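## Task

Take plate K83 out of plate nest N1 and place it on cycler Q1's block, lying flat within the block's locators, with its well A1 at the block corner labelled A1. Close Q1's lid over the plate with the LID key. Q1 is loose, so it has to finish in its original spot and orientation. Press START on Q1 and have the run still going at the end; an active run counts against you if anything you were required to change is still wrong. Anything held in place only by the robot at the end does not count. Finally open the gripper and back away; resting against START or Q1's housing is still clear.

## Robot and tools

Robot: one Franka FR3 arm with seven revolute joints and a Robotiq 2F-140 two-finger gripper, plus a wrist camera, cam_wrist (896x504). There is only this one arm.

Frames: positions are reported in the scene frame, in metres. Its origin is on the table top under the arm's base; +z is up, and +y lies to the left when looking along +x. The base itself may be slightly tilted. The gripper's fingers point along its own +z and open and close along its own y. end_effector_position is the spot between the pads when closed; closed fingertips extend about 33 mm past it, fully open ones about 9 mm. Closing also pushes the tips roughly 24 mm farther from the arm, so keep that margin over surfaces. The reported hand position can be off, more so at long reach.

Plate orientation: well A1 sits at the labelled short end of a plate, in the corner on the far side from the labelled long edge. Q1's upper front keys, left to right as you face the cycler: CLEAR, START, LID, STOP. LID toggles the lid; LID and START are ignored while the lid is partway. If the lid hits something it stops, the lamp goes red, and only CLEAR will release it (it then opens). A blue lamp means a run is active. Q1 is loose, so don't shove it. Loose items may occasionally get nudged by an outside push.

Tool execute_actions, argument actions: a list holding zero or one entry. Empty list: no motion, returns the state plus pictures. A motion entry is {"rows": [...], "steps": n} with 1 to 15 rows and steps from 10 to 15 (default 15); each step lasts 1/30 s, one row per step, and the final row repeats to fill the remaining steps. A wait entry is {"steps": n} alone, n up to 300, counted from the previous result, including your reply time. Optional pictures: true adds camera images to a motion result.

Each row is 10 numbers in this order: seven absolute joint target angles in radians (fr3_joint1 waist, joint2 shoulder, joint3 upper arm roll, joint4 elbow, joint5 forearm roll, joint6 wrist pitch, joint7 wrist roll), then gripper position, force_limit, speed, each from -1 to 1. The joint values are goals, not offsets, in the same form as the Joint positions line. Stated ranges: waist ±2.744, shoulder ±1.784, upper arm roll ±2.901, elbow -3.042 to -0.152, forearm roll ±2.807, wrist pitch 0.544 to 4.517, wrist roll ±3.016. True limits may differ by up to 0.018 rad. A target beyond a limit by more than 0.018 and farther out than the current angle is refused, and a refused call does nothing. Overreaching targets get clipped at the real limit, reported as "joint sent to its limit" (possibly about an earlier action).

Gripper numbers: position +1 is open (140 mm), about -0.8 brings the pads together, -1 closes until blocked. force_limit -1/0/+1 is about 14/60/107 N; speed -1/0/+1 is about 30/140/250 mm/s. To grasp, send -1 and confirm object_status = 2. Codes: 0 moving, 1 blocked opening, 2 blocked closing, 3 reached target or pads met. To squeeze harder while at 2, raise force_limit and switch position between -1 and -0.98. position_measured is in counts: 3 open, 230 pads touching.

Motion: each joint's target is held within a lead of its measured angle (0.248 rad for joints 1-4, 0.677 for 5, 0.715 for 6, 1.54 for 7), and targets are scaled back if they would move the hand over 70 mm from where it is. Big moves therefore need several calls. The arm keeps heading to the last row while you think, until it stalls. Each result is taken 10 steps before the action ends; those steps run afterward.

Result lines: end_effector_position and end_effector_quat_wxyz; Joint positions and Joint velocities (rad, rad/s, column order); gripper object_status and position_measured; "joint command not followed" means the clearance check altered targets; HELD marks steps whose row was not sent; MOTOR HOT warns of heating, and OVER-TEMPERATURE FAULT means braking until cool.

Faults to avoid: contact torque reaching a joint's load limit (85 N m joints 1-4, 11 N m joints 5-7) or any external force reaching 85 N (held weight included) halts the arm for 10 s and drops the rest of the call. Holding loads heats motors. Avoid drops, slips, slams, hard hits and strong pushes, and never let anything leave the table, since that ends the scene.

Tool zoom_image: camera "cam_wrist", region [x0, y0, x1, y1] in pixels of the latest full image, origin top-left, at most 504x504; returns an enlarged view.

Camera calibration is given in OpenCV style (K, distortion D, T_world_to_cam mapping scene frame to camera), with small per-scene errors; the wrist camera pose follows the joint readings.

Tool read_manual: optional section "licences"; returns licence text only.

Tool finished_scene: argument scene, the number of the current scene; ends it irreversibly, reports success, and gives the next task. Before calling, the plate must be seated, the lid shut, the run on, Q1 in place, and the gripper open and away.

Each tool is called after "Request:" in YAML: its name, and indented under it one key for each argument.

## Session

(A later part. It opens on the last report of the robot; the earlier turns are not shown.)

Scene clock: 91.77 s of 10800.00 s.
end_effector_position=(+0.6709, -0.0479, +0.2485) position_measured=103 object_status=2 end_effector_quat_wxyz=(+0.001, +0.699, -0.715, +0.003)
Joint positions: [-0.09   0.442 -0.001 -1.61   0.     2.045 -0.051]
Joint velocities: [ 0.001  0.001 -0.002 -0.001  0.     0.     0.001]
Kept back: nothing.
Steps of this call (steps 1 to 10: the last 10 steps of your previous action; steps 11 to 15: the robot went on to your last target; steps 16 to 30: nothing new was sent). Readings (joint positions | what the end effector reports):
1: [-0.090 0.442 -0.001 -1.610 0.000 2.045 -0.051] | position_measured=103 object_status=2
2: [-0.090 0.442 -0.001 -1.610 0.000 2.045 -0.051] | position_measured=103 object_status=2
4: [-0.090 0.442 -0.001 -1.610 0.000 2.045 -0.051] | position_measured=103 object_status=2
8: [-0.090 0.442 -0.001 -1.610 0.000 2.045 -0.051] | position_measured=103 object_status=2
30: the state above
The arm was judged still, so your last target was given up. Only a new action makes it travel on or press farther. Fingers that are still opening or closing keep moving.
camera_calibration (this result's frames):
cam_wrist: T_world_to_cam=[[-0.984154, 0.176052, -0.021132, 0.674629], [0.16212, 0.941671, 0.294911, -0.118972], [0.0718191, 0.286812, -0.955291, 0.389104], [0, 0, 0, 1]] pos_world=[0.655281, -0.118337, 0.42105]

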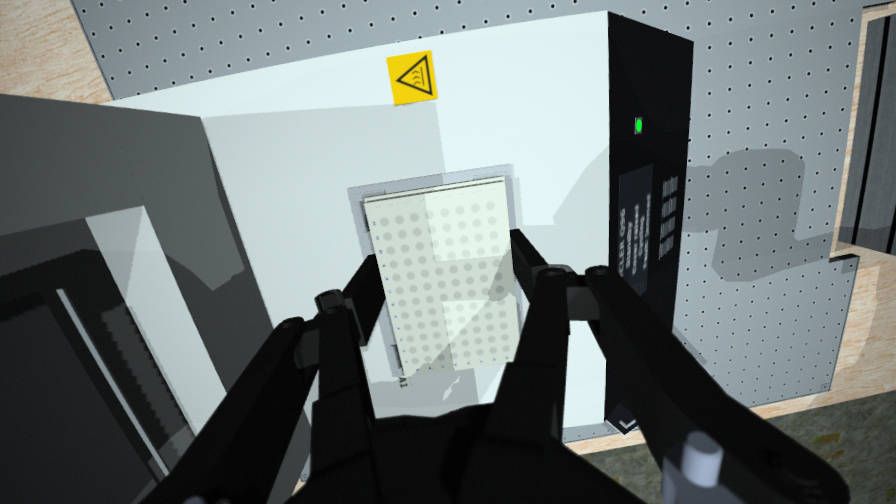

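Request:
execute_actions:
  actions:
    - {"rows":[[-0.09,0.436,0,-1.608,0,2.046,-0.05,-1,-0.5,0]]}

Request:
execute_actions:
  actions:
    - {"steps":25}

Request:
execute_actions:
  actions:
    - {"rows":[[-0.09,0.447,0,-1.612,0,2.056,-0.05,-1,-0.5,0]]}

Request:
execute_actions:
  actions:
    - {"steps":25}
  pictures: true

Request:
zoom_image:
  camera: "cam_wrist"
  region: [320,130,560,400]

Scene clock: 93.30 s of 10800.00 s.
end_effector_position=(+0.6716, -0.0481, +0.2521) position_measured=103 object_status=2 end_effector_quat_wxyz=(-0.001, +0.699, -0.715, +0.004)
Joint positions: [-0.09   0.437 -0.001 -1.609  0.     2.044 -0.051]
Joint velocities: [-0.    -0.011  0.     0.002  0.002  0.002 -0.001]
Steps of this call (steps 1 to 41: nothing new was sent; steps 42 to 46: the first 5 steps of this action). Readings (joint positions | what the end effector reports):
42: [-0.090 0.442 -0.001 -1.610 0.000 2.045 -0.051] | position_measured=103 object_status=2
43: [-0.090 0.440 -0.001 -1.610 0.000 2.044 -0.051] | position_measured=103 object_status=2
45: [-0.090 0.438 -0.001 -1.609 0.000 2.044 -0.051] | position_measured=103 object_status=2
46: the state above

Scene clock: 94.13 s of 10800.00 s.
end_effector_position=(+0.6717, -0.0481, +0.2522) position_measured=103 object_status=2 end_effector_quat_wxyz=(-0.001, +0.699, -0.715, +0.004)
Joint positions: [-0.09   0.437 -0.001 -1.609  0.     2.044 -0.051]
Joint velocities: [-0.    -0.    -0.001  0.    -0.002  0.     0.001]
Kept back: nothing.
Steps of this call (steps 1 to 10: the last 10 steps of your previous action; steps 11 to 15: the robot went on to your last target; steps 16 to 25: nothing new was sent). Readings (joint positions | what the end effector reports):
1: [-0.090 0.437 -0.001 -1.609 0.000 2.044 -0.051] | position_measured=103 object_status=2
2: [-0.090 0.437 -0.001 -1.609 0.000 2.044 -0.051] | position_measured=103 object_status=2
4: [-0.090 0.437 -0.001 -1.609 0.000 2.044 -0.051] | position_measured=103 object_status=2
8: [-0.090 0.437 -0.001 -1.609 0.000 2.044 -0.051] | position_measured=103 object_status=2
25: the state above
The arm was judged still, so your last target was given up. Only a new action makes it travel on or press farther. Fingers that are still opening or closing keep moving.

Scene clock: 94.30 s of 10800.00 s.
end_effector_position=(+0.6726, -0.0484, +0.2489) position_measured=103 object_status=2 end_effector_quat_wxyz=(-0.001, +0.699, -0.715, +0.005)
Joint positions: [-0.09   0.443 -0.001 -1.61   0.     2.05  -0.051]
Joint velocities: [-0.007 -0.    -0.002 -0.     0.     0.02  -0.   ]
Steps of this call (steps 1 to 5: the first 5 steps of this action). Readings (joint positions | what the end effector reports):
1: [-0.090 0.438 -0.001 -1.609 0.000 2.046 -0.051] | position_measured=103 object_status=2
2: [-0.090 0.440 -0.001 -1.609 0.000 2.047 -0.051] | position_measured=103 object_status=2
4: [-0.090 0.443 -0.001 -1.610 0.000 2.049 -0.051] | position_measured=103 object_status=2
5: the state above

Scene clock: 95.13 s of 10800.00 s.
end_effector_position=(+0.6728, -0.0487, +0.2488) position_measured=103 object_status=2 end_effector_quat_wxyz=(-0.001, +0.699, -0.715, +0.005)
Joint positions: [-0.091  0.443 -0.001 -1.61   0.     2.051 -0.051]
Joint velocities: [-0.    -0.001  0.001 -0.    -0.     0.001 -0.   ]
Kept back: nothing.
Steps of this call (steps 1 to 10: the last 10 steps of your previous action; steps 11 to 15: the robot went on to your last target; steps 16 to 25: nothing new was sent). Readings (joint positions | what the end effector reports):
1: [-0.091 0.443 -0.001 -1.610 0.000 2.051 -0.051] | position_measured=103 object_status=2
2: [-0.091 0.443 -0.001 -1.610 0.000 2.051 -0.051] | position_measured=103 object_status=2
4: [-0.091 0.443 -0.001 -1.610 0.000 2.051 -0.051] | position_measured=103 object_status=2
8: [-0.091 0.443 -0.001 -1.610 0.000 2.051 -0.051] | position_measured=103 object_status=2
25: the state above
The arm was judged still, so your last target was given up. Only a new action makes it travel on or press farther. Fingers that are still opening or closing keep moving.
camera_calibration (this result's frames):
cam_wrist: T_world_to_cam=[[-0.983903, 0.176679, -0.0268411, 0.677888], [0.161059, 0.941763, 0.295198, -0.118017], [0.0774332, 0.286123, -0.955059, 0.385569], [0, 0, 0, 1]] pos_world=[0.656128, -0.118944, 0.421275]

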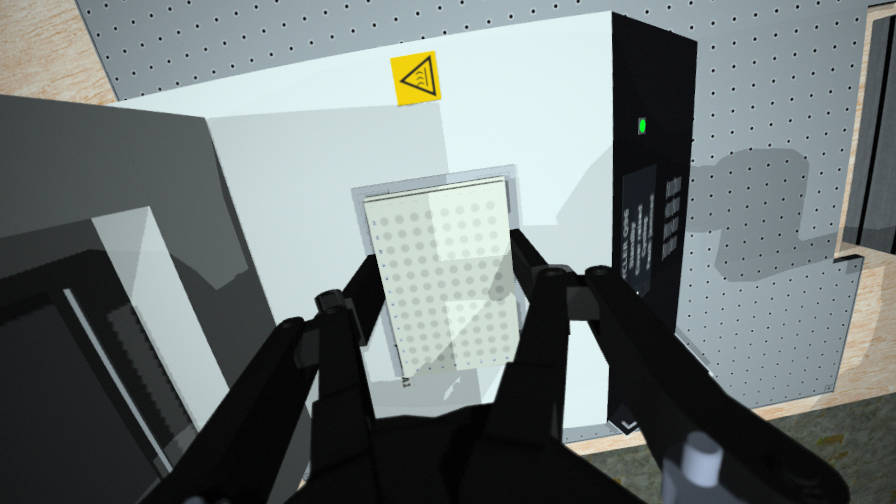

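Region (320, 130, 560, 400) of cam_wrist's 896x504 image, scaled by 1.867, with more detail than that image has.

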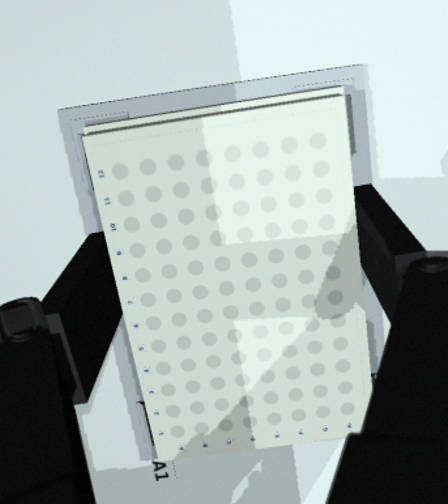

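Centred. Release, lift.

Request:
execute_actions:
  actions:
    - {"rows":[[-0.09,0.443,0,-1.61,0,2.051,-0.05,0.6,-0.5,-0.5]]}

Request:
execute_actions:
  actions:
    - {"steps":20}

Request:
execute_actions:
  actions:
    - {"rows":[[-0.09,0.33,0,-1.55,0,1.88,-0.05,0.6,-0.5,0]]}

Request:
execute_actions:
  actions:
    - {"steps":40}
  pictures: true

Request:
zoom_image:
  camera: "cam_wrist"
  region: [320,110,560,380]

Scene clock: 95.77 s of 10800.00 s.
end_effector_position=(+0.6728, -0.0487, +0.2488) position_measured=85 object_status=0 end_effector_quat_wxyz=(-0.001, +0.699, -0.715, +0.005)
Joint positions: [-0.091  0.443 -0.001 -1.61   0.     2.051 -0.051]
Joint velocities: [ 0.     0.001  0.001  0.     0.    -0.     0.001]
Steps of this call (steps 1 to 14: nothing new was sent; steps 15 to 19: the first 5 steps of this action). Readings (joint positions | what the end effector reports):
15: [-0.091 0.443 -0.001 -1.610 0.000 2.051 -0.051] | position_measured=103 object_status=0
16: [-0.091 0.443 -0.001 -1.610 0.000 2.051 -0.051] | position_measured=103 object_status=0
18: [-0.091 0.443 -0.001 -1.610 0.000 2.051 -0.051] | position_measured=90 object_status=0
19: the state above

Scene clock: 96.43 s of 10800.00 s.
end_effector_position=(+0.6728, -0.0487, +0.2488) position_measured=53 object_status=3 end_effector_quat_wxyz=(-0.001, +0.699, -0.715, +0.005)
Joint positions: [-0.091  0.443 -0.001 -1.61   0.     2.051 -0.051]
Joint velocities: [ 0.002 -0.    -0.     0.001  0.001 -0.     0.   ]
Kept back: nothing.
Steps of this call (steps 1 to 10: the last 10 steps of your previous action; steps 11 to 15: the robot went on to your last target; steps 16 to 20: nothing new was sent). Readings (joint positions | what the end effector reports):
1: [-0.091 0.443 -0.001 -1.610 0.000 2.051 -0.051] | position_measured=81 object_status=0
2: [-0.091 0.443 -0.001 -1.610 0.000 2.051 -0.051] | position_measured=76 object_status=0
4: [-0.091 0.443 -0.001 -1.610 0.000 2.051 -0.051] | position_measured=67 object_status=0
8: [-0.091 0.443 -0.001 -1.610 0.000 2.051 -0.051] | position_measured=53 object_status=0
20: the state above
The arm was judged still, so your last target was given up. Only a new action makes it travel on or press farther. Fingers that are still opening or closing keep moving.

Scene clock: 96.60 s of 10800.00 s.
end_effector_position=(+0.6698, -0.0481, +0.3179) position_measured=53 object_status=3 end_effector_quat_wxyz=(-0.011, +0.699, -0.715, +0.016)
Joint positions: [-0.091  0.358 -0.001 -1.566  0.     1.952 -0.051]
Joint velocities: [ 0.001 -0.565  0.     0.325  0.    -0.374  0.   ]
Steps of this call (steps 1 to 5: the first 5 steps of this action). Readings (joint positions | what the end effector reports):
1: [-0.091 0.437 -0.001 -1.607 0.000 2.029 -0.051] | position_measured=53 object_status=3
2: [-0.091 0.421 -0.001 -1.600 0.000 2.006 -0.051] | position_measured=53 object_status=3
4: [-0.091 0.378 -0.001 -1.577 0.000 1.966 -0.051] | position_measured=53 object_status=3
5: the state above

Scene clock: 97.93 s of 10800.00 s.
end_effector_position=(+0.6567, -0.0470, +0.3384) position_measured=53 object_status=3 end_effector_quat_wxyz=(-0.003, +0.699, -0.715, +0.007)
Joint positions: [-0.091  0.33  -0.001 -1.549  0.     1.883 -0.051]
Joint velocities: [ 0.     0.001  0.001  0.001  0.    -0.001 -0.   ]
Kept back: nothing.
Steps of this call (steps 1 to 10: the last 10 steps of your previous action; steps 11 to 30: the robot went on to your last target; steps 31 to 40: nothing new was sent). Readings (joint positions | what the end effector reports):
1: [-0.091 0.341 -0.001 -1.556 0.000 1.941 -0.051] | position_measured=53 object_status=3
2: [-0.091 0.330 -0.001 -1.550 0.000 1.932 -0.051] | position_measured=53 object_status=3
4: [-0.091 0.319 -0.001 -1.544 0.000 1.918 -0.051] | position_measured=53 object_status=3
8: [-0.091 0.324 -0.001 -1.546 0.000 1.900 -0.051] | position_measured=53 object_status=3
40: the state above
The arm was judged still, so your last target was given up. Only a new action makes it travel on or press farther. Fingers that are still opening or closing keep moving.
camera_calibration (this result's frames):
cam_wrist: T_world_to_cam=[[-0.983738, 0.176613, -0.0326611, 0.666009], [0.159272, 0.941864, 0.295846, -0.142479], [0.0830125, 0.285833, -0.954677, 0.46805], [0, 0, 0, 1]] pos_world=[0.639018, -0.117214, 0.510741]

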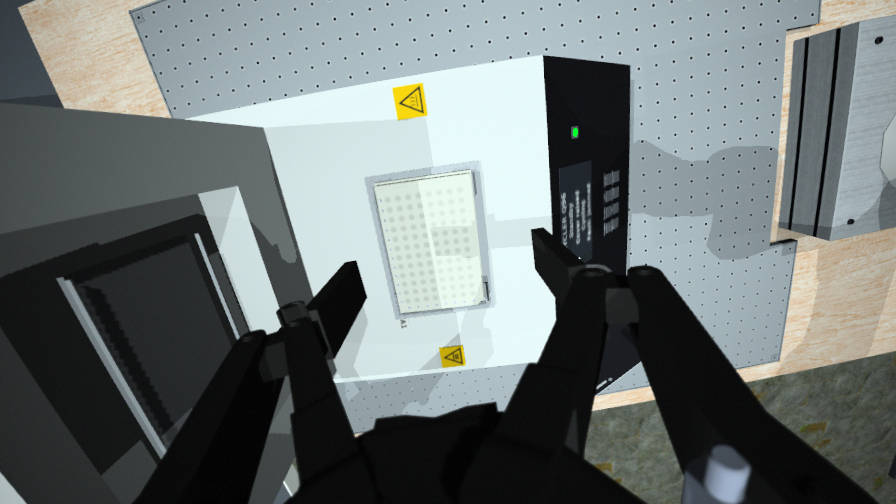

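Region (320, 110, 560, 380) of cam_wrist's 896x504 image, scaled by 1.867, with more detail than that image has.

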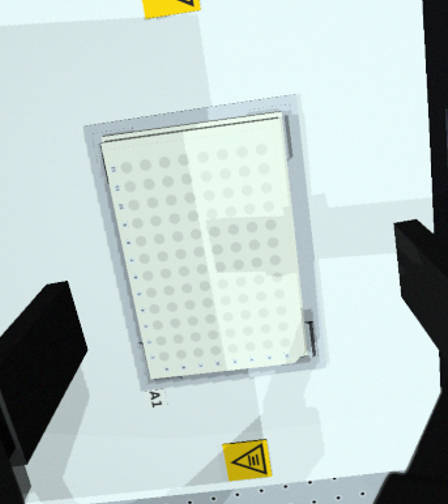

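Seems seated. Press LID.

Request:
execute_actions:
  actions:
    - {"rows":[[-0.075,-0.6,0,-2.55,0,2.3,-1.57,-1,0,0]]}

Request:
execute_actions:
  actions:
    - {"steps":60}

Request:
execute_actions:
  actions:
    - {"rows":[[-0.075,-0.409,0,-2.901,0,2.87,-1.557,-1,0,0]]}

Request:
execute_actions:
  actions:
    - {"steps":40}

Request:
execute_actions:
  actions:
    - {"rows":[[-0.075,-0.235,0,-2.893,0,3.02,-1.557,-1,0,0]]}

Request:
execute_actions:
  actions:
    - {"steps":30}

Request:
execute_actions:
  actions:
    - {"rows":[[-0.075,-0.205,0,-2.893,0,3.042,-1.557,-1,0,0]]}

Request:
execute_actions:
  actions:
    - {"steps":20}

Request:
execute_actions:
  actions:
    - {"rows":[[-0.075,-0.185,0,-2.893,0,3.064,-1.557,-1,0,0]]}

Request:
execute_actions:
  actions:
    - {"steps":20}

Request:
execute_actions:
  actions:
    - {"rows":[[-0.075,-0.235,0,-2.893,0,3.015,-1.557,-1,0,0]]}

Request:
execute_actions:
  actions:
    - {"steps":20}

Request:
execute_actions:
  actions:
    - {"rows":[[-0.03,-0.235,0,-2.893,0,3.015,-1.557,-1,0,0]]}

Request:
execute_actions:
  actions:
    - {"steps":60}
  pictures: true

Scene clock: 98.80 s of 10800.00 s.
end_effector_position=(+0.6254, -0.0382, +0.3738) position_measured=82 object_status=0 end_effector_quat_wxyz=(-0.038, +0.864, -0.495, +0.083)
Joint positions: [-0.08   0.054 -0.001 -1.882  0.     2.11  -0.594]
Joint velocities: [ 0.067 -2.248  0.018 -2.206 -0.001  1.042 -3.211]
Steps of this call (steps 1 to 21: nothing new was sent; steps 22 to 26: the first 5 steps of this action). Readings (joint positions | what the end effector reports):
22: [-0.090 0.303 -0.002 -1.596 0.000 1.927 -0.140] | position_measured=53 object_status=0
23: [-0.088 0.256 -0.002 -1.659 0.000 1.973 -0.247] | position_measured=59 object_status=0
25: [-0.083 0.130 -0.002 -1.804 0.000 2.069 -0.481] | position_measured=75 object_status=0
26: the state above

Scene clock: 100.80 s of 10800.00 s.
end_effector_position=(+0.4649, -0.0252, +0.3927) position_measured=233 object_status=3 end_effector_quat_wxyz=(+0.007, +0.984, -0.032, +0.177)
Joint positions: [-0.076 -0.598 -0.    -2.548  0.     2.297 -1.562]
Joint velocities: [-0.001  0.001 -0.    -0.    -0.    -0.001 -0.005]
Kept back: nothing.
Steps of this call (steps 1 to 10: the last 10 steps of your previous action; steps 11 to 60: the robot went on to your last target). Readings (joint positions | what the end effector reports):
1: [-0.078 -0.024 -0.001 -1.959 0.000 2.144 -0.694] | position_measured=90 object_status=0
2: [-0.077 -0.103 -0.000 -2.034 0.000 2.173 -0.785] | position_measured=97 object_status=0
4: [-0.076 -0.264 -0.000 -2.184 0.000 2.215 -0.938] | position_measured=113 object_status=0
8: [-0.076 -0.541 -0.000 -2.448 0.000 2.261 -1.160] | position_measured=143 object_status=0
60: the state above
The arm was judged still, so your last target was given up. Only a new action makes it travel on or press farther. Fingers that are still opening or closing keep moving.

Scene clock: 100.97 s of 10800.00 s.
end_effector_position=(+0.4507, -0.0249, +0.2821) position_measured=233 object_status=3 end_effector_quat_wxyz=(+0.006, +0.988, -0.033, +0.153)
Joint positions: [-0.076 -0.487 -0.    -2.737  0.     2.548 -1.562]
Joint velocities: [ 0.001  0.752  0.001 -1.485 -0.001  1.4    0.001]
Steps of this call (steps 1 to 5: the first 5 steps of this action). Readings (joint positions | what the end effector reports):
1: [-0.076 -0.590 -0.000 -2.567 0.000 2.349 -1.562] | position_measured=233 object_status=3
2: [-0.076 -0.565 -0.000 -2.602 0.000 2.404 -1.562] | position_measured=233 object_status=3
4: [-0.076 -0.512 -0.000 -2.688 0.000 2.498 -1.562] | position_measured=233 object_status=3
5: the state above

Scene clock: 102.30 s of 10800.00 s.
end_effector_position=(+0.4447, -0.0249, +0.2224) position_measured=233 object_status=3 end_effector_quat_wxyz=(+0.007, +0.981, -0.032, +0.191)
Joint positions: [-0.076 -0.408 -0.    -2.9    0.     2.867 -1.562]
Joint velocities: [ 0.    -0.001 -0.001 -0.001 -0.     0.001  0.   ]
Kept back: nothing.
Steps of this call (steps 1 to 10: the last 10 steps of your previous action; steps 11 to 40: the robot went on to your last target). Readings (joint positions | what the end effector reports):
1: [-0.076 -0.461 -0.000 -2.788 0.000 2.603 -1.562] | position_measured=233 object_status=3
2: [-0.076 -0.438 -0.000 -2.832 0.000 2.647 -1.562] | position_measured=233 object_status=3
4: [-0.076 -0.411 -0.000 -2.883 0.000 2.713 -1.562] | position_measured=233 object_status=3
8: [-0.076 -0.406 -0.000 -2.900 0.000 2.795 -1.562] | position_measured=233 object_status=3
40: the state above

Scene clock: 102.47 s of 10800.00 s.
end_effector_position=(+0.4388, -0.0247, +0.1743) position_measured=233 object_status=3 end_effector_quat_wxyz=(+0.006, +0.986, -0.032, +0.163)
Joint positions: [-0.076 -0.255 -0.    -2.895  0.     2.959 -1.562]
Joint velocities: [-0.     0.378  0.001 -0.059  0.002  0.299 -0.   ]
Steps of this call (steps 1 to 5: the first 5 steps of this action). Readings (joint positions | what the end effector reports):
1: [-0.076 -0.379 -0.000 -2.893 0.000 2.893 -1.562] | position_measured=233 object_status=3
2: [-0.076 -0.333 -0.000 -2.887 0.000 2.918 -1.562] | position_measured=233 object_status=3
4: [-0.076 -0.271 -0.000 -2.893 0.000 2.948 -1.562] | position_measured=233 object_status=3
5: the state above

Scene clock: 103.47 s of 10800.00 s.
end_effector_position=(+0.4502, -0.0254, +0.1774) position_measured=233 object_status=3 end_effector_quat_wxyz=(+0.007, +0.983, -0.032, +0.183)
Joint positions: [-0.076 -0.237 -0.    -2.895  0.     3.017 -1.562]
Joint velocities: [-0.002  0.002  0.001 -0.     0.001  0.001  0.001]
Kept back: nothing.
Steps of this call (steps 1 to 10: the last 10 steps of your previous action; steps 11 to 30: the robot went on to your last target). Readings (joint positions | what the end effector reports):
1: [-0.076 -0.246 -0.000 -2.896 0.000 2.968 -1.562] | position_measured=233 object_status=3
2: [-0.076 -0.241 -0.000 -2.896 0.000 2.976 -1.562] | position_measured=233 object_status=3
4: [-0.076 -0.237 -0.000 -2.896 0.000 2.989 -1.562] | position_measured=233 object_status=3
8: [-0.076 -0.237 -0.000 -2.895 0.000 3.004 -1.562] | position_measured=233 object_status=3
30: the state above
The arm was judged still, so your last target was given up. Only a new action makes it travel on or press farther. Fingers that are still opening or closing keep moving.

Scene clock: 103.63 s of 10800.00 s.
end_effector_position=(+0.4483, -0.0253, +0.1687) position_measured=233 object_status=3 end_effector_quat_wxyz=(+0.007, +0.984, -0.032, +0.177)
Joint positions: [-0.076 -0.21  -0.    -2.893  0.     3.03  -1.562]
Joint velocities: [ 0.     0.063  0.002 -0.001 -0.001  0.045  0.   ]
Steps of this call (steps 1 to 5: the first 5 steps of this action). Readings (joint positions | what the end effector reports):
1: [-0.076 -0.232 -0.000 -2.894 0.000 3.021 -1.562] | position_measured=233 object_status=3
2: [-0.076 -0.224 -0.000 -2.893 0.000 3.024 -1.562] | position_measured=233 object_status=3
4: [-0.076 -0.212 -0.000 -2.893 0.000 3.028 -1.562] | position_measured=233 object_status=3
5: the state above

Scene clock: 104.30 s of 10800.00 s.
end_effector_position=(+0.4498, -0.0254, +0.1689) position_measured=233 object_status=3 end_effector_quat_wxyz=(+0.007, +0.983, -0.032, +0.180)
Joint positions: [-0.076 -0.207 -0.    -2.893  0.     3.039 -1.562]
Joint velocities: [-0.001 -0.     0.001 -0.     0.002  0.002 -0.   ]
Kept back: nothing.
Steps of this call (steps 1 to 10: the last 10 steps of your previous action; steps 11 to 15: the robot went on to your last target; steps 16 to 20: nothing new was sent). Readings (joint positions | what the end effector reports):
1: [-0.076 -0.208 -0.000 -2.893 0.000 3.031 -1.562] | position_measured=233 object_status=3
2: [-0.076 -0.207 -0.000 -2.893 0.000 3.033 -1.562] | position_measured=233 object_status=3
4: [-0.076 -0.207 -0.000 -2.893 0.000 3.035 -1.562] | position_measured=233 object_status=3
8: [-0.076 -0.207 -0.000 -2.893 0.000 3.037 -1.562] | position_measured=233 object_status=3
20: the state above
The arm was judged still, so your last target was given up. Only a new action makes it travel on or press farther. Fingers that are still opening or closing keep moving.

Scene clock: 104.47 s of 10800.00 s.
end_effector_position=(+0.4501, -0.0255, +0.1654) position_measured=233 object_status=3 end_effector_quat_wxyz=(+0.007, +0.983, -0.032, +0.180)
Joint positions: [-0.076 -0.193 -0.    -2.893  0.     3.052 -1.562]
Joint velocities: [-0.001  0.002  0.001 -0.008 -0.     0.025 -0.001]
Steps of this call (steps 1 to 5: the first 5 steps of this action). Readings (joint positions | what the end effector reports):
1: [-0.076 -0.203 -0.000 -2.893 0.000 3.042 -1.562] | position_measured=233 object_status=3
2: [-0.076 -0.198 -0.000 -2.892 0.000 3.046 -1.562] | position_measured=233 object_status=3
4: [-0.076 -0.193 -0.000 -2.892 0.000 3.051 -1.562] | position_measured=233 object_status=3
5: the state above

Scene clock: 105.13 s of 10800.00 s.
end_effector_position=(+0.4501, -0.0254, +0.1654) position_measured=233 object_status=3 end_effector_quat_wxyz=(+0.007, +0.983, -0.032, +0.180)
Joint positions: [-0.076 -0.193 -0.    -2.894  0.     3.054 -1.562]
Joint velocities: [-0.     0.001 -0.     0.001 -0.     0.     0.   ]
Kept back: nothing.
Steps of this call (steps 1 to 10: the last 10 steps of your previous action; steps 11 to 15: the robot went on to your last target; steps 16 to 20: nothing new was sent). Readings (joint positions | what the end effector reports):
1: [-0.076 -0.193 -0.000 -2.893 0.000 3.053 -1.562] | position_measured=233 object_status=3
2: [-0.076 -0.193 -0.000 -2.893 0.000 3.053 -1.562] | position_measured=233 object_status=3
4: [-0.076 -0.193 -0.000 -2.894 0.000 3.054 -1.562] | position_measured=233 object_status=3
8: [-0.076 -0.193 -0.000 -2.894 0.000 3.054 -1.562] | position_measured=233 object_status=3
20: the state above
The arm was judged still, so your last target was given up. Only a new action makes it travel on or press farther. Fingers that are still opening or closing keep moving.

Scene clock: 105.30 s of 10800.00 s.
end_effector_position=(+0.4536, -0.0256, +0.1780) position_measured=233 object_status=3 end_effector_quat_wxyz=(+0.007, +0.982, -0.032, +0.188)
Joint positions: [-0.076 -0.229 -0.    -2.893  0.     3.033 -1.562]
Joint velocities: [ 0.001 -0.083 -0.001  0.007 -0.    -0.075 -0.001]
Steps of this call (steps 1 to 5: the first 5 steps of this action). Readings (joint positions | what the end effector reports):
1: [-0.076 -0.200 -0.000 -2.895 0.000 3.048 -1.562] | position_measured=233 object_status=3
2: [-0.076 -0.211 -0.000 -2.895 0.000 3.042 -1.562] | position_measured=233 object_status=3
4: [-0.076 -0.226 -0.000 -2.894 0.000 3.035 -1.562] | position_measured=233 object_status=3
5: the state above

Scene clock: 105.97 s of 10800.00 s.
end_effector_position=(+0.4508, -0.0254, +0.1770) position_measured=233 object_status=3 end_effector_quat_wxyz=(+0.007, +0.983, -0.032, +0.183)
Joint positions: [-0.076 -0.233 -0.    -2.893  0.     3.019 -1.562]
Joint velocities: [-0.     0.    -0.    -0.001 -0.002 -0.002 -0.001]
Kept back: nothing.
Steps of this call (steps 1 to 10: the last 10 steps of your previous action; steps 11 to 20: the robot went on to your last target). Readings (joint positions | what the end effector reports):
1: [-0.076 -0.232 -0.000 -2.893 0.000 3.030 -1.562] | position_measured=233 object_status=3
2: [-0.076 -0.232 -0.000 -2.893 0.000 3.028 -1.562] | position_measured=233 object_status=3
4: [-0.076 -0.233 -0.000 -2.893 0.000 3.025 -1.562] | position_measured=233 object_status=3
8: [-0.076 -0.233 -0.000 -2.893 0.000 3.021 -1.562] | position_measured=233 object_status=3
20: the state above

Scene clock: 106.13 s of 10800.00 s.
end_effector_position=(+0.4514, -0.0078, +0.1769) position_measured=233 object_status=3 end_effector_quat_wxyz=(+0.003, +0.983, -0.013, +0.183)
Joint positions: [-0.036 -0.233  0.    -2.893  0.001  3.018 -1.562]
Joint velocities: [ 0.088 -0.     0.004  0.     0.    -0.002  0.001]
Steps of this call (steps 1 to 5: the first 5 steps of this action). Readings (joint positions | what the end effector reports):
1: [-0.067 -0.233 -0.003 -2.893 0.001 3.019 -1.562] | position_measured=233 object_status=3
2: [-0.055 -0.233 -0.002 -2.893 0.001 3.019 -1.562] | position_measured=233 object_status=3
4: [-0.040 -0.233 -0.000 -2.893 0.001 3.018 -1.562] | position_measured=233 object_status=3
5: the state above

Scene clock: 108.13 s of 10800.00 s.
end_effector_position=(+0.4514, -0.0054, +0.1769) position_measured=233 object_status=3 end_effector_quat_wxyz=(+0.003, +0.983, -0.011, +0.183)
Joint positions: [-0.031 -0.233  0.    -2.893  0.001  3.018 -1.562]
Joint velocities: [-0.001  0.     0.     0.     0.     0.001  0.001]
Kept back: nothing.
Steps of this call (steps 1 to 10: the last 10 steps of your previous action; steps 11 to 15: the robot went on to your last target; steps 16 to 60: nothing new was sent). Readings (joint positions | what the end effector reports):
1: [-0.034 -0.233 0.000 -2.893 0.001 3.018 -1.562] | position_measured=233 object_status=3
2: [-0.033 -0.233 0.000 -2.893 0.001 3.018 -1.562] | position_measured=233 object_status=3
4: [-0.032 -0.233 0.000 -2.893 0.001 3.018 -1.562] | position_measured=233 object_status=3
8: [-0.031 -0.233 0.000 -2.893 0.001 3.018 -1.562] | position_measured=233 object_status=3
60: the state above
The arm was judged still, so your last target was given up. Only a new action makes it travel on or press farther. Fingers that are still opening or closing keep moving.
camera_calibration (this result's frames):
cam_wrist: T_world_to_cam=[[-0.15958, -0.984672, -0.0703941, 0.0798141], [-0.984654, 0.163869, -0.0600357, 0.473957], [0.0706508, 0.0597333, -0.995711, 0.330631], [0, 0, 0, 1]] pos_world=[0.456061, -0.0188257, 0.363286]

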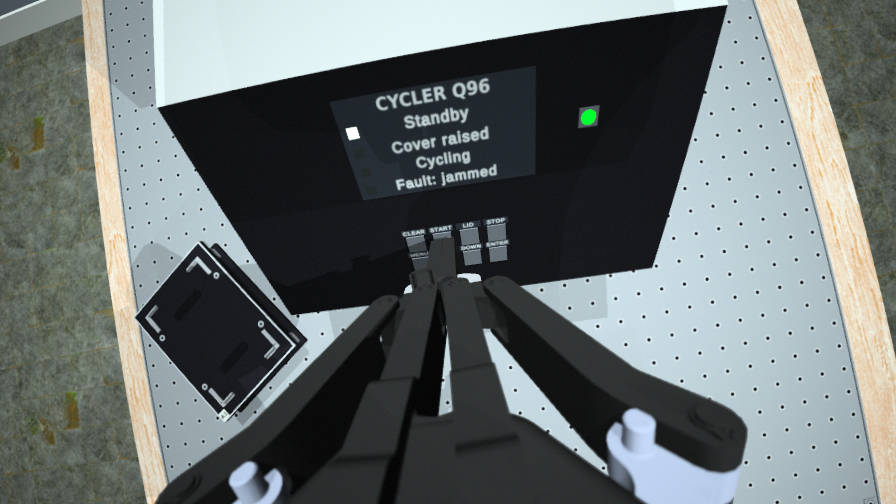

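Request:
execute_actions:
  actions:
    - {"rows":[[-0.03,-0.205,0,-2.893,0,3.042,-1.557,-1,0,0]]}

Request:
execute_actions:
  actions:
    - {"steps":90}

Request:
execute_actions:
  actions:
    - {"rows":[[-0.03,-0.185,0,-2.893,0,3.064,-1.557,-1,0,0]]}

Request:
execute_actions:
  actions:
    - {"steps":20}

Request:
execute_actions:
  actions:
    - {"rows":[[-0.03,-0.3,0,-2.893,0,2.95,-1.557,-1,0,0]]}

Request:
execute_actions:
  actions:
    - {"steps":30}
  pictures: true

Scene clock: 108.80 s of 10800.00 s.
end_effector_position=(+0.4494, -0.0054, +0.1688) position_measured=233 object_status=3 end_effector_quat_wxyz=(+0.003, +0.984, -0.011, +0.177)
Joint positions: [-0.031 -0.209  0.    -2.892  0.001  3.031 -1.562]
Joint velocities: [ 0.001  0.057 -0.001  0.001 -0.001  0.041 -0.001]
Steps of this call (steps 1 to 15: nothing new was sent; steps 16 to 20: the first 5 steps of this action). Readings (joint positions | what the end effector reports):
16: [-0.031 -0.229 0.000 -2.892 0.001 3.022 -1.562] | position_measured=233 object_status=3
17: [-0.031 -0.222 0.000 -2.892 0.001 3.025 -1.562] | position_measured=233 object_status=3
19: [-0.031 -0.212 0.000 -2.892 0.001 3.029 -1.562] | position_measured=233 object_status=3
20: the state above

Scene clock: 111.80 s of 10800.00 s.
end_effector_position=(+0.4509, -0.0054, +0.1691) position_measured=233 object_status=3 end_effector_quat_wxyz=(+0.003, +0.984, -0.011, +0.180)
Joint positions: [-0.031 -0.207  0.    -2.892  0.001  3.039 -1.562]
Joint velocities: [ 0.    -0.    -0.001 -0.     0.001 -0.     0.001]
Kept back: nothing.
Steps of this call (steps 1 to 10: the last 10 steps of your previous action; steps 11 to 15: the robot went on to your last target; steps 16 to 90: nothing new was sent). Readings (joint positions | what the end effector reports):
1: [-0.031 -0.208 0.000 -2.892 0.001 3.032 -1.562] | position_measured=233 object_status=3
2: [-0.031 -0.207 0.000 -2.892 0.001 3.033 -1.562] | position_measured=233 object_status=3
4: [-0.031 -0.207 0.000 -2.892 0.001 3.035 -1.562] | position_measured=233 object_status=3
8: [-0.031 -0.207 0.000 -2.892 0.001 3.037 -1.562] | position_measured=233 object_status=3
90: the state above
The arm was judged still, so your last target was given up. Only a new action makes it travel on or press farther. Fingers that are still opening or closing keep moving.

Scene clock: 111.97 s of 10800.00 s.
end_effector_position=(+0.4508, -0.0054, +0.1649) position_measured=233 object_status=3 end_effector_quat_wxyz=(+0.003, +0.984, -0.011, +0.179)
Joint positions: [-0.031 -0.192  0.    -2.892  0.001  3.052 -1.562]
Joint velocities: [ 0.001 -0.     0.    -0.012  0.001  0.02  -0.001]
Steps of this call (steps 1 to 5: the first 5 steps of this action). Readings (joint positions | what the end effector reports):
1: [-0.031 -0.203 0.000 -2.892 0.001 3.043 -1.562] | position_measured=233 object_status=3
2: [-0.031 -0.198 0.000 -2.892 0.001 3.046 -1.562] | position_measured=233 object_status=3
4: [-0.031 -0.192 0.000 -2.892 0.001 3.052 -1.562] | position_measured=233 object_status=3
5: the state above

Scene clock: 112.63 s of 10800.00 s.
end_effector_position=(+0.4508, -0.0054, +0.1649) position_measured=233 object_status=3 end_effector_quat_wxyz=(+0.003, +0.984, -0.011, +0.180)
Joint positions: [-0.031 -0.192  0.    -2.894  0.001  3.055 -1.562]
Joint velocities: [ 0.001 -0.    -0.    -0.001  0.    -0.001  0.   ]
Kept back: nothing.
Steps of this call (steps 1 to 10: the last 10 steps of your previous action; steps 11 to 15: the robot went on to your last target; steps 16 to 20: nothing new was sent). Readings (joint positions | what the end effector reports):
1: [-0.031 -0.192 0.000 -2.893 0.001 3.053 -1.562] | position_measured=233 object_status=3
2: [-0.031 -0.192 0.000 -2.893 0.001 3.054 -1.562] | position_measured=233 object_status=3
4: [-0.031 -0.192 0.000 -2.893 0.001 3.054 -1.562] | position_measured=233 object_status=3
8: [-0.031 -0.192 0.000 -2.893 0.001 3.055 -1.562] | position_measured=233 object_status=3
20: the state above
The arm was judged still, so your last target was given up. Only a new action makes it travel on or press farther. Fingers that are still opening or closing keep moving.

Scene clock: 112.80 s of 10800.00 s.
end_effector_position=(+0.4580, -0.0053, +0.1972) position_measured=233 object_status=3 end_effector_quat_wxyz=(+0.003, +0.980, -0.010, +0.198)
Joint positions: [-0.031 -0.287  0.    -2.892  0.001  2.993 -1.562]
Joint velocities: [ 0.    -0.236  0.     0.036  0.001 -0.206 -0.001]
Steps of this call (steps 1 to 5: the first 5 steps of this action). Readings (joint positions | what the end effector reports):
1: [-0.031 -0.209 0.000 -2.897 0.001 3.037 -1.562] | position_measured=233 object_status=3
2: [-0.031 -0.238 0.000 -2.898 0.001 3.021 -1.562] | position_measured=233 object_status=3
4: [-0.031 -0.277 0.000 -2.893 0.001 3.000 -1.562] | position_measured=233 object_status=3
5: the state above

Scene clock: 113.80 s of 10800.00 s.
end_effector_position=(+0.4503, -0.0052, +0.1945) position_measured=233 object_status=3 end_effector_quat_wxyz=(+0.003, +0.983, -0.010, +0.184)
Joint positions: [-0.031 -0.298  0.    -2.891  0.001  2.953 -1.562]
Joint velocities: [ 0.    -0.    -0.     0.003 -0.    -0.002 -0.001]
Kept back: nothing.
Steps of this call (steps 1 to 10: the last 10 steps of your previous action; steps 11 to 30: the robot went on to your last target). Readings (joint positions | what the end effector reports):
1: [-0.031 -0.293 0.000 -2.891 0.001 2.987 -1.562] | position_measured=233 object_status=3
2: [-0.031 -0.296 0.000 -2.891 0.001 2.981 -1.562] | position_measured=233 object_status=3
4: [-0.031 -0.298 0.000 -2.891 0.001 2.972 -1.562] | position_measured=233 object_status=3
8: [-0.031 -0.298 0.000 -2.891 0.001 2.962 -1.562] | position_measured=233 object_status=3
30: the state above
The arm was judged still, so your last target was given up. Only a new action makes it travel on or press farther. Fingers that are still opening or closing keep moving.
camera_calibration (this result's frames):
cam_wrist: T_world_to_cam=[[-0.159264, -0.984697, -0.0707595, 0.0809935], [-0.984547, 0.163709, -0.0621898, 0.474249], [0.0728221, 0.0597614, -0.995553, 0.34728], [0, 0, 0, 1]] pos_world=[0.45453, -0.0186386, 0.38096]

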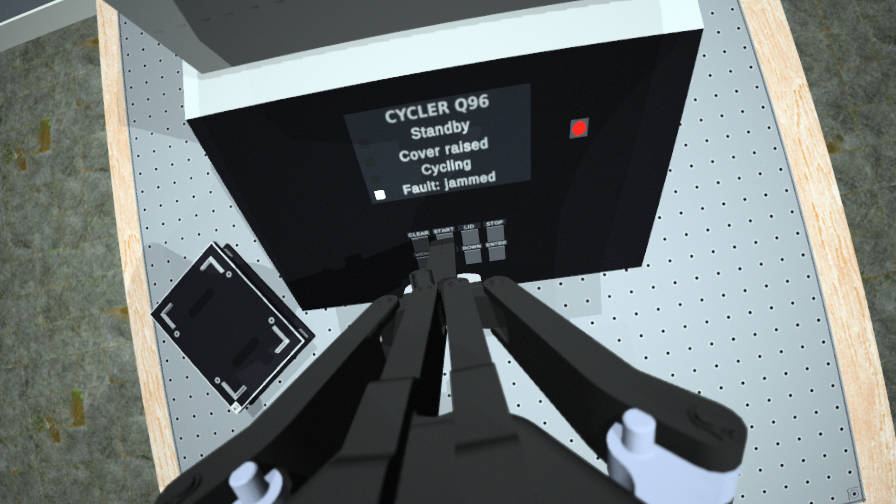

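Jammed: not seated. CLEAR, then inspect.

Request:
execute_actions:
  actions:
    - {"rows":[[0.012,-0.235,0,-2.893,0,3.02,-1.557,-1,0,0]]}

Request:
execute_actions:
  actions:
    - {"steps":25}

Request:
execute_actions:
  actions:
    - {"rows":[[0.012,-0.205,0,-2.893,0,3.042,-1.557,-1,0,0]]}

Request:
execute_actions:
  actions:
    - {"steps":20}

Request:
execute_actions:
  actions:
    - {"rows":[[0.012,-0.185,0,-2.893,0,3.064,-1.557,-1,0,0]]}

Request:
execute_actions:
  actions:
    - {"steps":20}

Request:
execute_actions:
  actions:
    - {"rows":[[0.012,-0.4,0,-2.893,0,2.87,-1.557,-1,0,0]]}

Request:
execute_actions:
  actions:
    - {"steps":20}

Request:
execute_actions:
  actions:
    - {"rows":[[-0.05,-0.6,0,-2.75,0,2.75,-1.557,-1,0,0]]}

Request:
execute_actions:
  actions:
    - {"steps":150}
  pictures: true

Request:
zoom_image:
  camera: "cam_wrist"
  region: [320,30,600,240]

Scene clock: 114.67 s of 10800.00 s.
end_effector_position=(+0.4470, +0.0112, +0.1763) position_measured=233 object_status=3 end_effector_quat_wxyz=(-0.000, +0.985, +0.008, +0.175)
Joint positions: [ 0.006 -0.243 -0.    -2.893  0.001  2.992 -1.562]
Joint velocities: [ 0.083  0.136  0.003 -0.022  0.001  0.128 -0.001]
Steps of this call (steps 1 to 21: nothing new was sent; steps 22 to 26: the first 5 steps of this action). Readings (joint positions | what the end effector reports):
22: [-0.023 -0.288 -0.003 -2.889 0.001 2.965 -1.562] | position_measured=233 object_status=3
23: [-0.012 -0.272 -0.002 -2.889 0.001 2.975 -1.562] | position_measured=233 object_status=3
25: [0.002 -0.249 -0.000 -2.892 0.001 2.988 -1.562] | position_measured=233 object_status=3
26: the state above

Scene clock: 115.50 s of 10800.00 s.
end_effector_position=(+0.4517, +0.0136, +0.1780) position_measured=233 object_status=3 end_effector_quat_wxyz=(-0.001, +0.983, +0.010, +0.183)
Joint positions: [ 0.011 -0.237  0.    -2.893  0.001  3.016 -1.562]
Joint velocities: [-0.     0.001  0.002 -0.001  0.     0.002  0.001]
Kept back: nothing.
Steps of this call (steps 1 to 10: the last 10 steps of your previous action; steps 11 to 25: the robot went on to your last target). Readings (joint positions | what the end effector reports):
1: [0.008 -0.240 0.000 -2.893 0.001 2.996 -1.562] | position_measured=233 object_status=3
2: [0.009 -0.238 0.000 -2.893 0.001 3.000 -1.562] | position_measured=233 object_status=3
4: [0.010 -0.237 0.000 -2.893 0.001 3.005 -1.562] | position_measured=233 object_status=3
8: [0.011 -0.237 0.000 -2.893 0.001 3.011 -1.562] | position_measured=233 object_status=3
25: the state above

Scene clock: 115.67 s of 10800.00 s.
end_effector_position=(+0.4492, +0.0134, +0.1687) position_measured=233 object_status=3 end_effector_quat_wxyz=(-0.001, +0.984, +0.010, +0.177)
Joint positions: [ 0.011 -0.21   0.    -2.892  0.001  3.03  -1.562]
Joint velocities: [ 0.     0.066 -0.    -0.001 -0.001  0.044  0.   ]
Steps of this call (steps 1 to 5: the first 5 steps of this action). Readings (joint positions | what the end effector reports):
1: [0.011 -0.232 0.000 -2.892 0.001 3.021 -1.562] | position_measured=233 object_status=3
2: [0.011 -0.224 0.000 -2.892 0.001 3.024 -1.562] | position_measured=233 object_status=3
4: [0.011 -0.212 0.000 -2.892 0.001 3.028 -1.562] | position_measured=233 object_status=3
5: the state above

Scene clock: 116.33 s of 10800.00 s.
end_effector_position=(+0.4507, +0.0135, +0.1689) position_measured=233 object_status=3 end_effector_quat_wxyz=(-0.001, +0.984, +0.010, +0.180)
Joint positions: [ 0.011 -0.207  0.    -2.892  0.001  3.039 -1.562]
Joint velocities: [-0.001  0.001  0.     0.001 -0.001  0.001 -0.001]
Kept back: nothing.
Steps of this call (steps 1 to 10: the last 10 steps of your previous action; steps 11 to 15: the robot went on to your last target; steps 16 to 20: nothing new was sent). Readings (joint positions | what the end effector reports):
1: [0.011 -0.208 0.000 -2.892 0.001 3.031 -1.562] | position_measured=233 object_status=3
2: [0.011 -0.207 0.000 -2.892 0.001 3.033 -1.562] | position_measured=233 object_status=3
4: [0.011 -0.207 0.000 -2.892 0.001 3.035 -1.562] | position_measured=233 object_status=3
8: [0.011 -0.207 0.000 -2.892 0.001 3.037 -1.562] | position_measured=233 object_status=3
20: the state above
The arm was judged still, so your last target was given up. Only a new action makes it travel on or press farther. Fingers that are still opening or closing keep moving.

Scene clock: 116.50 s of 10800.00 s.
end_effector_position=(+0.4503, +0.0135, +0.1640) position_measured=233 object_status=3 end_effector_quat_wxyz=(-0.001, +0.984, +0.010, +0.178)
Joint positions: [ 0.011 -0.189  0.    -2.892  0.001  3.053 -1.562]
Joint velocities: [-0.001  0.027  0.    -0.001 -0.     0.049 -0.   ]
Steps of this call (steps 1 to 5: the first 5 steps of this action). Readings (joint positions | what the end effector reports):
1: [0.011 -0.203 0.000 -2.892 0.001 3.042 -1.562] | position_measured=233 object_status=3
2: [0.011 -0.198 0.000 -2.892 0.001 3.046 -1.562] | position_measured=233 object_status=3
4: [0.011 -0.191 0.000 -2.892 0.001 3.051 -1.562] | position_measured=233 object_status=3
5: the state above

Scene clock: 117.17 s of 10800.00 s.
end_effector_position=(+0.4505, +0.0135, +0.1638) position_measured=233 object_status=3 end_effector_quat_wxyz=(-0.001, +0.984, +0.010, +0.179)
Joint positions: [ 0.011 -0.188  0.    -2.893  0.001  3.056 -1.562]
Joint velocities: [-0.     0.002 -0.001  0.     0.001  0.     0.001]
Kept back: nothing.
Steps of this call (steps 1 to 10: the last 10 steps of your previous action; steps 11 to 15: the robot went on to your last target; steps 16 to 20: nothing new was sent). Readings (joint positions | what the end effector reports):
1: [0.011 -0.189 0.000 -2.892 0.001 3.054 -1.562] | position_measured=233 object_status=3
2: [0.011 -0.188 0.000 -2.892 0.001 3.054 -1.562] | position_measured=233 object_status=3
4: [0.011 -0.188 0.000 -2.893 0.001 3.055 -1.562] | position_measured=233 object_status=3
8: [0.011 -0.188 0.000 -2.893 0.001 3.056 -1.562] | position_measured=233 object_status=3
20: the state above
The arm was judged still, so your last target was given up. Only a new action makes it travel on or press farther. Fingers that are still opening or closing keep moving.

Scene clock: 117.33 s of 10800.00 s.
end_effector_position=(+0.4646, +0.0143, +0.2290) position_measured=233 object_status=3 end_effector_quat_wxyz=(-0.001, +0.976, +0.010, +0.218)
Joint positions: [ 0.011 -0.375 -0.    -2.889  0.001  2.944 -1.562]
Joint velocities: [-0.001 -0.486  0.001  0.088 -0.002 -0.358  0.001]
Steps of this call (steps 1 to 5: the first 5 steps of this action). Readings (joint positions | what the end effector reports):
1: [0.011 -0.220 -0.000 -2.900 0.001 3.023 -1.562] | position_measured=233 object_status=3
2: [0.011 -0.276 -0.000 -2.904 0.001 2.993 -1.562] | position_measured=233 object_status=3
4: [0.011 -0.355 -0.000 -2.893 0.001 2.957 -1.562] | position_measured=233 object_status=3
5: the state above

Scene clock: 118.00 s of 10800.00 s.
end_effector_position=(+0.4501, +0.0139, +0.2240) position_measured=233 object_status=3 end_effector_quat_wxyz=(-0.001, +0.981, +0.010, +0.194)
Joint positions: [ 0.011 -0.398 -0.    -2.891  0.001  2.875 -1.562]
Joint velocities: [ 0.    -0.001 -0.     0.    -0.001 -0.008  0.001]
Kept back: nothing.
Steps of this call (steps 1 to 10: the last 10 steps of your previous action; steps 11 to 20: the robot went on to your last target). Readings (joint positions | what the end effector reports):
1: [0.011 -0.387 -0.000 -2.888 0.001 2.933 -1.562] | position_measured=233 object_status=3
2: [0.011 -0.394 -0.000 -2.888 0.001 2.923 -1.562] | position_measured=233 object_status=3
4: [0.011 -0.398 -0.000 -2.889 0.001 2.907 -1.562] | position_measured=233 object_status=3
8: [0.011 -0.398 -0.000 -2.891 0.001 2.889 -1.562] | position_measured=233 object_status=3
20: the state above

Scene clock: 118.17 s of 10800.00 s.
end_effector_position=(+0.4899, -0.0010, +0.3067) position_measured=233 object_status=3 end_effector_quat_wxyz=(+0.002, +0.966, -0.006, +0.260)
Joint positions: [-0.024 -0.51   0.001 -2.815  0.001  2.822 -1.562]
Joint velocities: [-0.22  -0.789 -0.006  0.581 -0.    -0.275 -0.001]
Steps of this call (steps 1 to 5: the first 5 steps of this action). Readings (joint positions | what the end effector reports):
1: [0.006 -0.410 0.001 -2.886 0.001 2.862 -1.562] | position_measured=233 object_status=3
2: [-0.001 -0.433 0.001 -2.872 0.001 2.851 -1.562] | position_measured=233 object_status=3
4: [-0.016 -0.484 0.001 -2.835 0.001 2.833 -1.562] | position_measured=233 object_status=3
5: the state above

Scene clock: 123.17 s of 10800.00 s.
end_effector_position=(+0.5070, -0.0140, +0.3755) position_measured=233 object_status=3 end_effector_quat_wxyz=(+0.006, +0.953, -0.018, +0.302)
Joint positions: [-0.049 -0.6    0.    -2.748  0.001  2.753 -1.562]
Joint velocities: [ 0.    -0.002 -0.002 -0.001  0.001 -0.     0.   ]
Kept back: nothing.
Steps of this call (steps 1 to 10: the last 10 steps of your previous action; steps 11 to 30: the robot went on to your last target; steps 31 to 150: nothing new was sent). Readings (joint positions | what the end effector reports):
1: [-0.031 -0.537 0.001 -2.796 0.001 2.810 -1.562] | position_measured=233 object_status=3
2: [-0.038 -0.561 0.001 -2.777 0.001 2.802 -1.562] | position_measured=233 object_status=3
4: [-0.045 -0.590 0.000 -2.755 0.001 2.790 -1.562] | position_measured=233 object_status=3
8: [-0.048 -0.600 0.000 -2.748 0.001 2.772 -1.562] | position_measured=233 object_status=3
150: the state above
The arm was judged still, so your last target was given up. Only a new action makes it travel on or press farther. Fingers that are still opening or closing keep moving.
camera_calibration (this result's frames):
cam_wrist: T_world_to_cam=[[-0.153912, -0.982555, -0.104385, 0.104153], [-0.937265, 0.178623, -0.299378, 0.608083], [0.312801, 0.0517586, -0.948407, 0.384333], [0, 0, 0, 1]] pos_world=[0.465746, -0.0261747, 0.557423]

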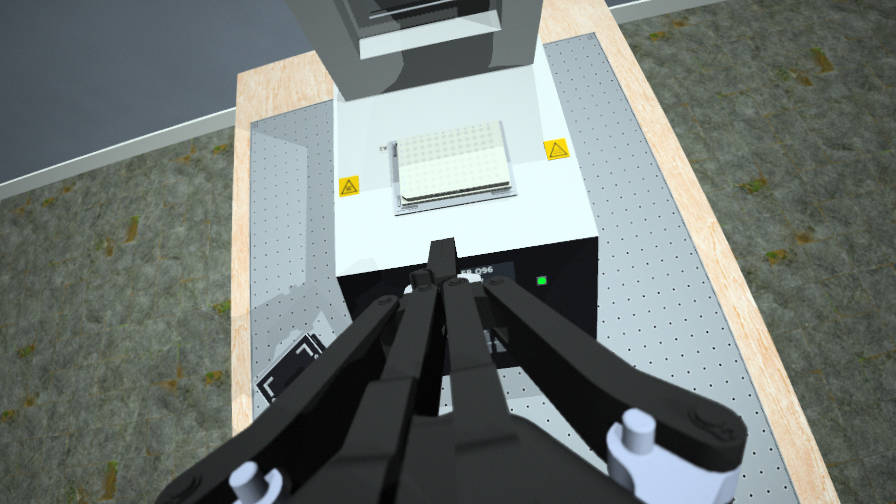

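Region (320, 30, 600, 240) of cam_wrist's 896x504 image, scaled by 1.800, with more detail than that image has; it fills the top 378 rows of this view, and the rest is white.

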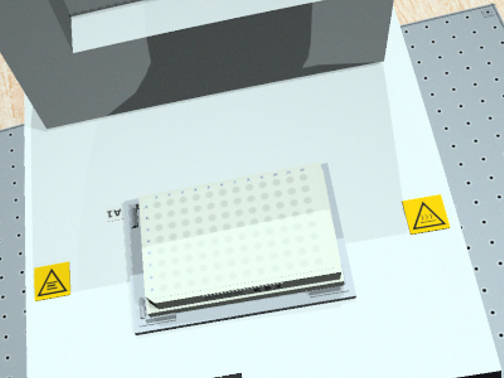

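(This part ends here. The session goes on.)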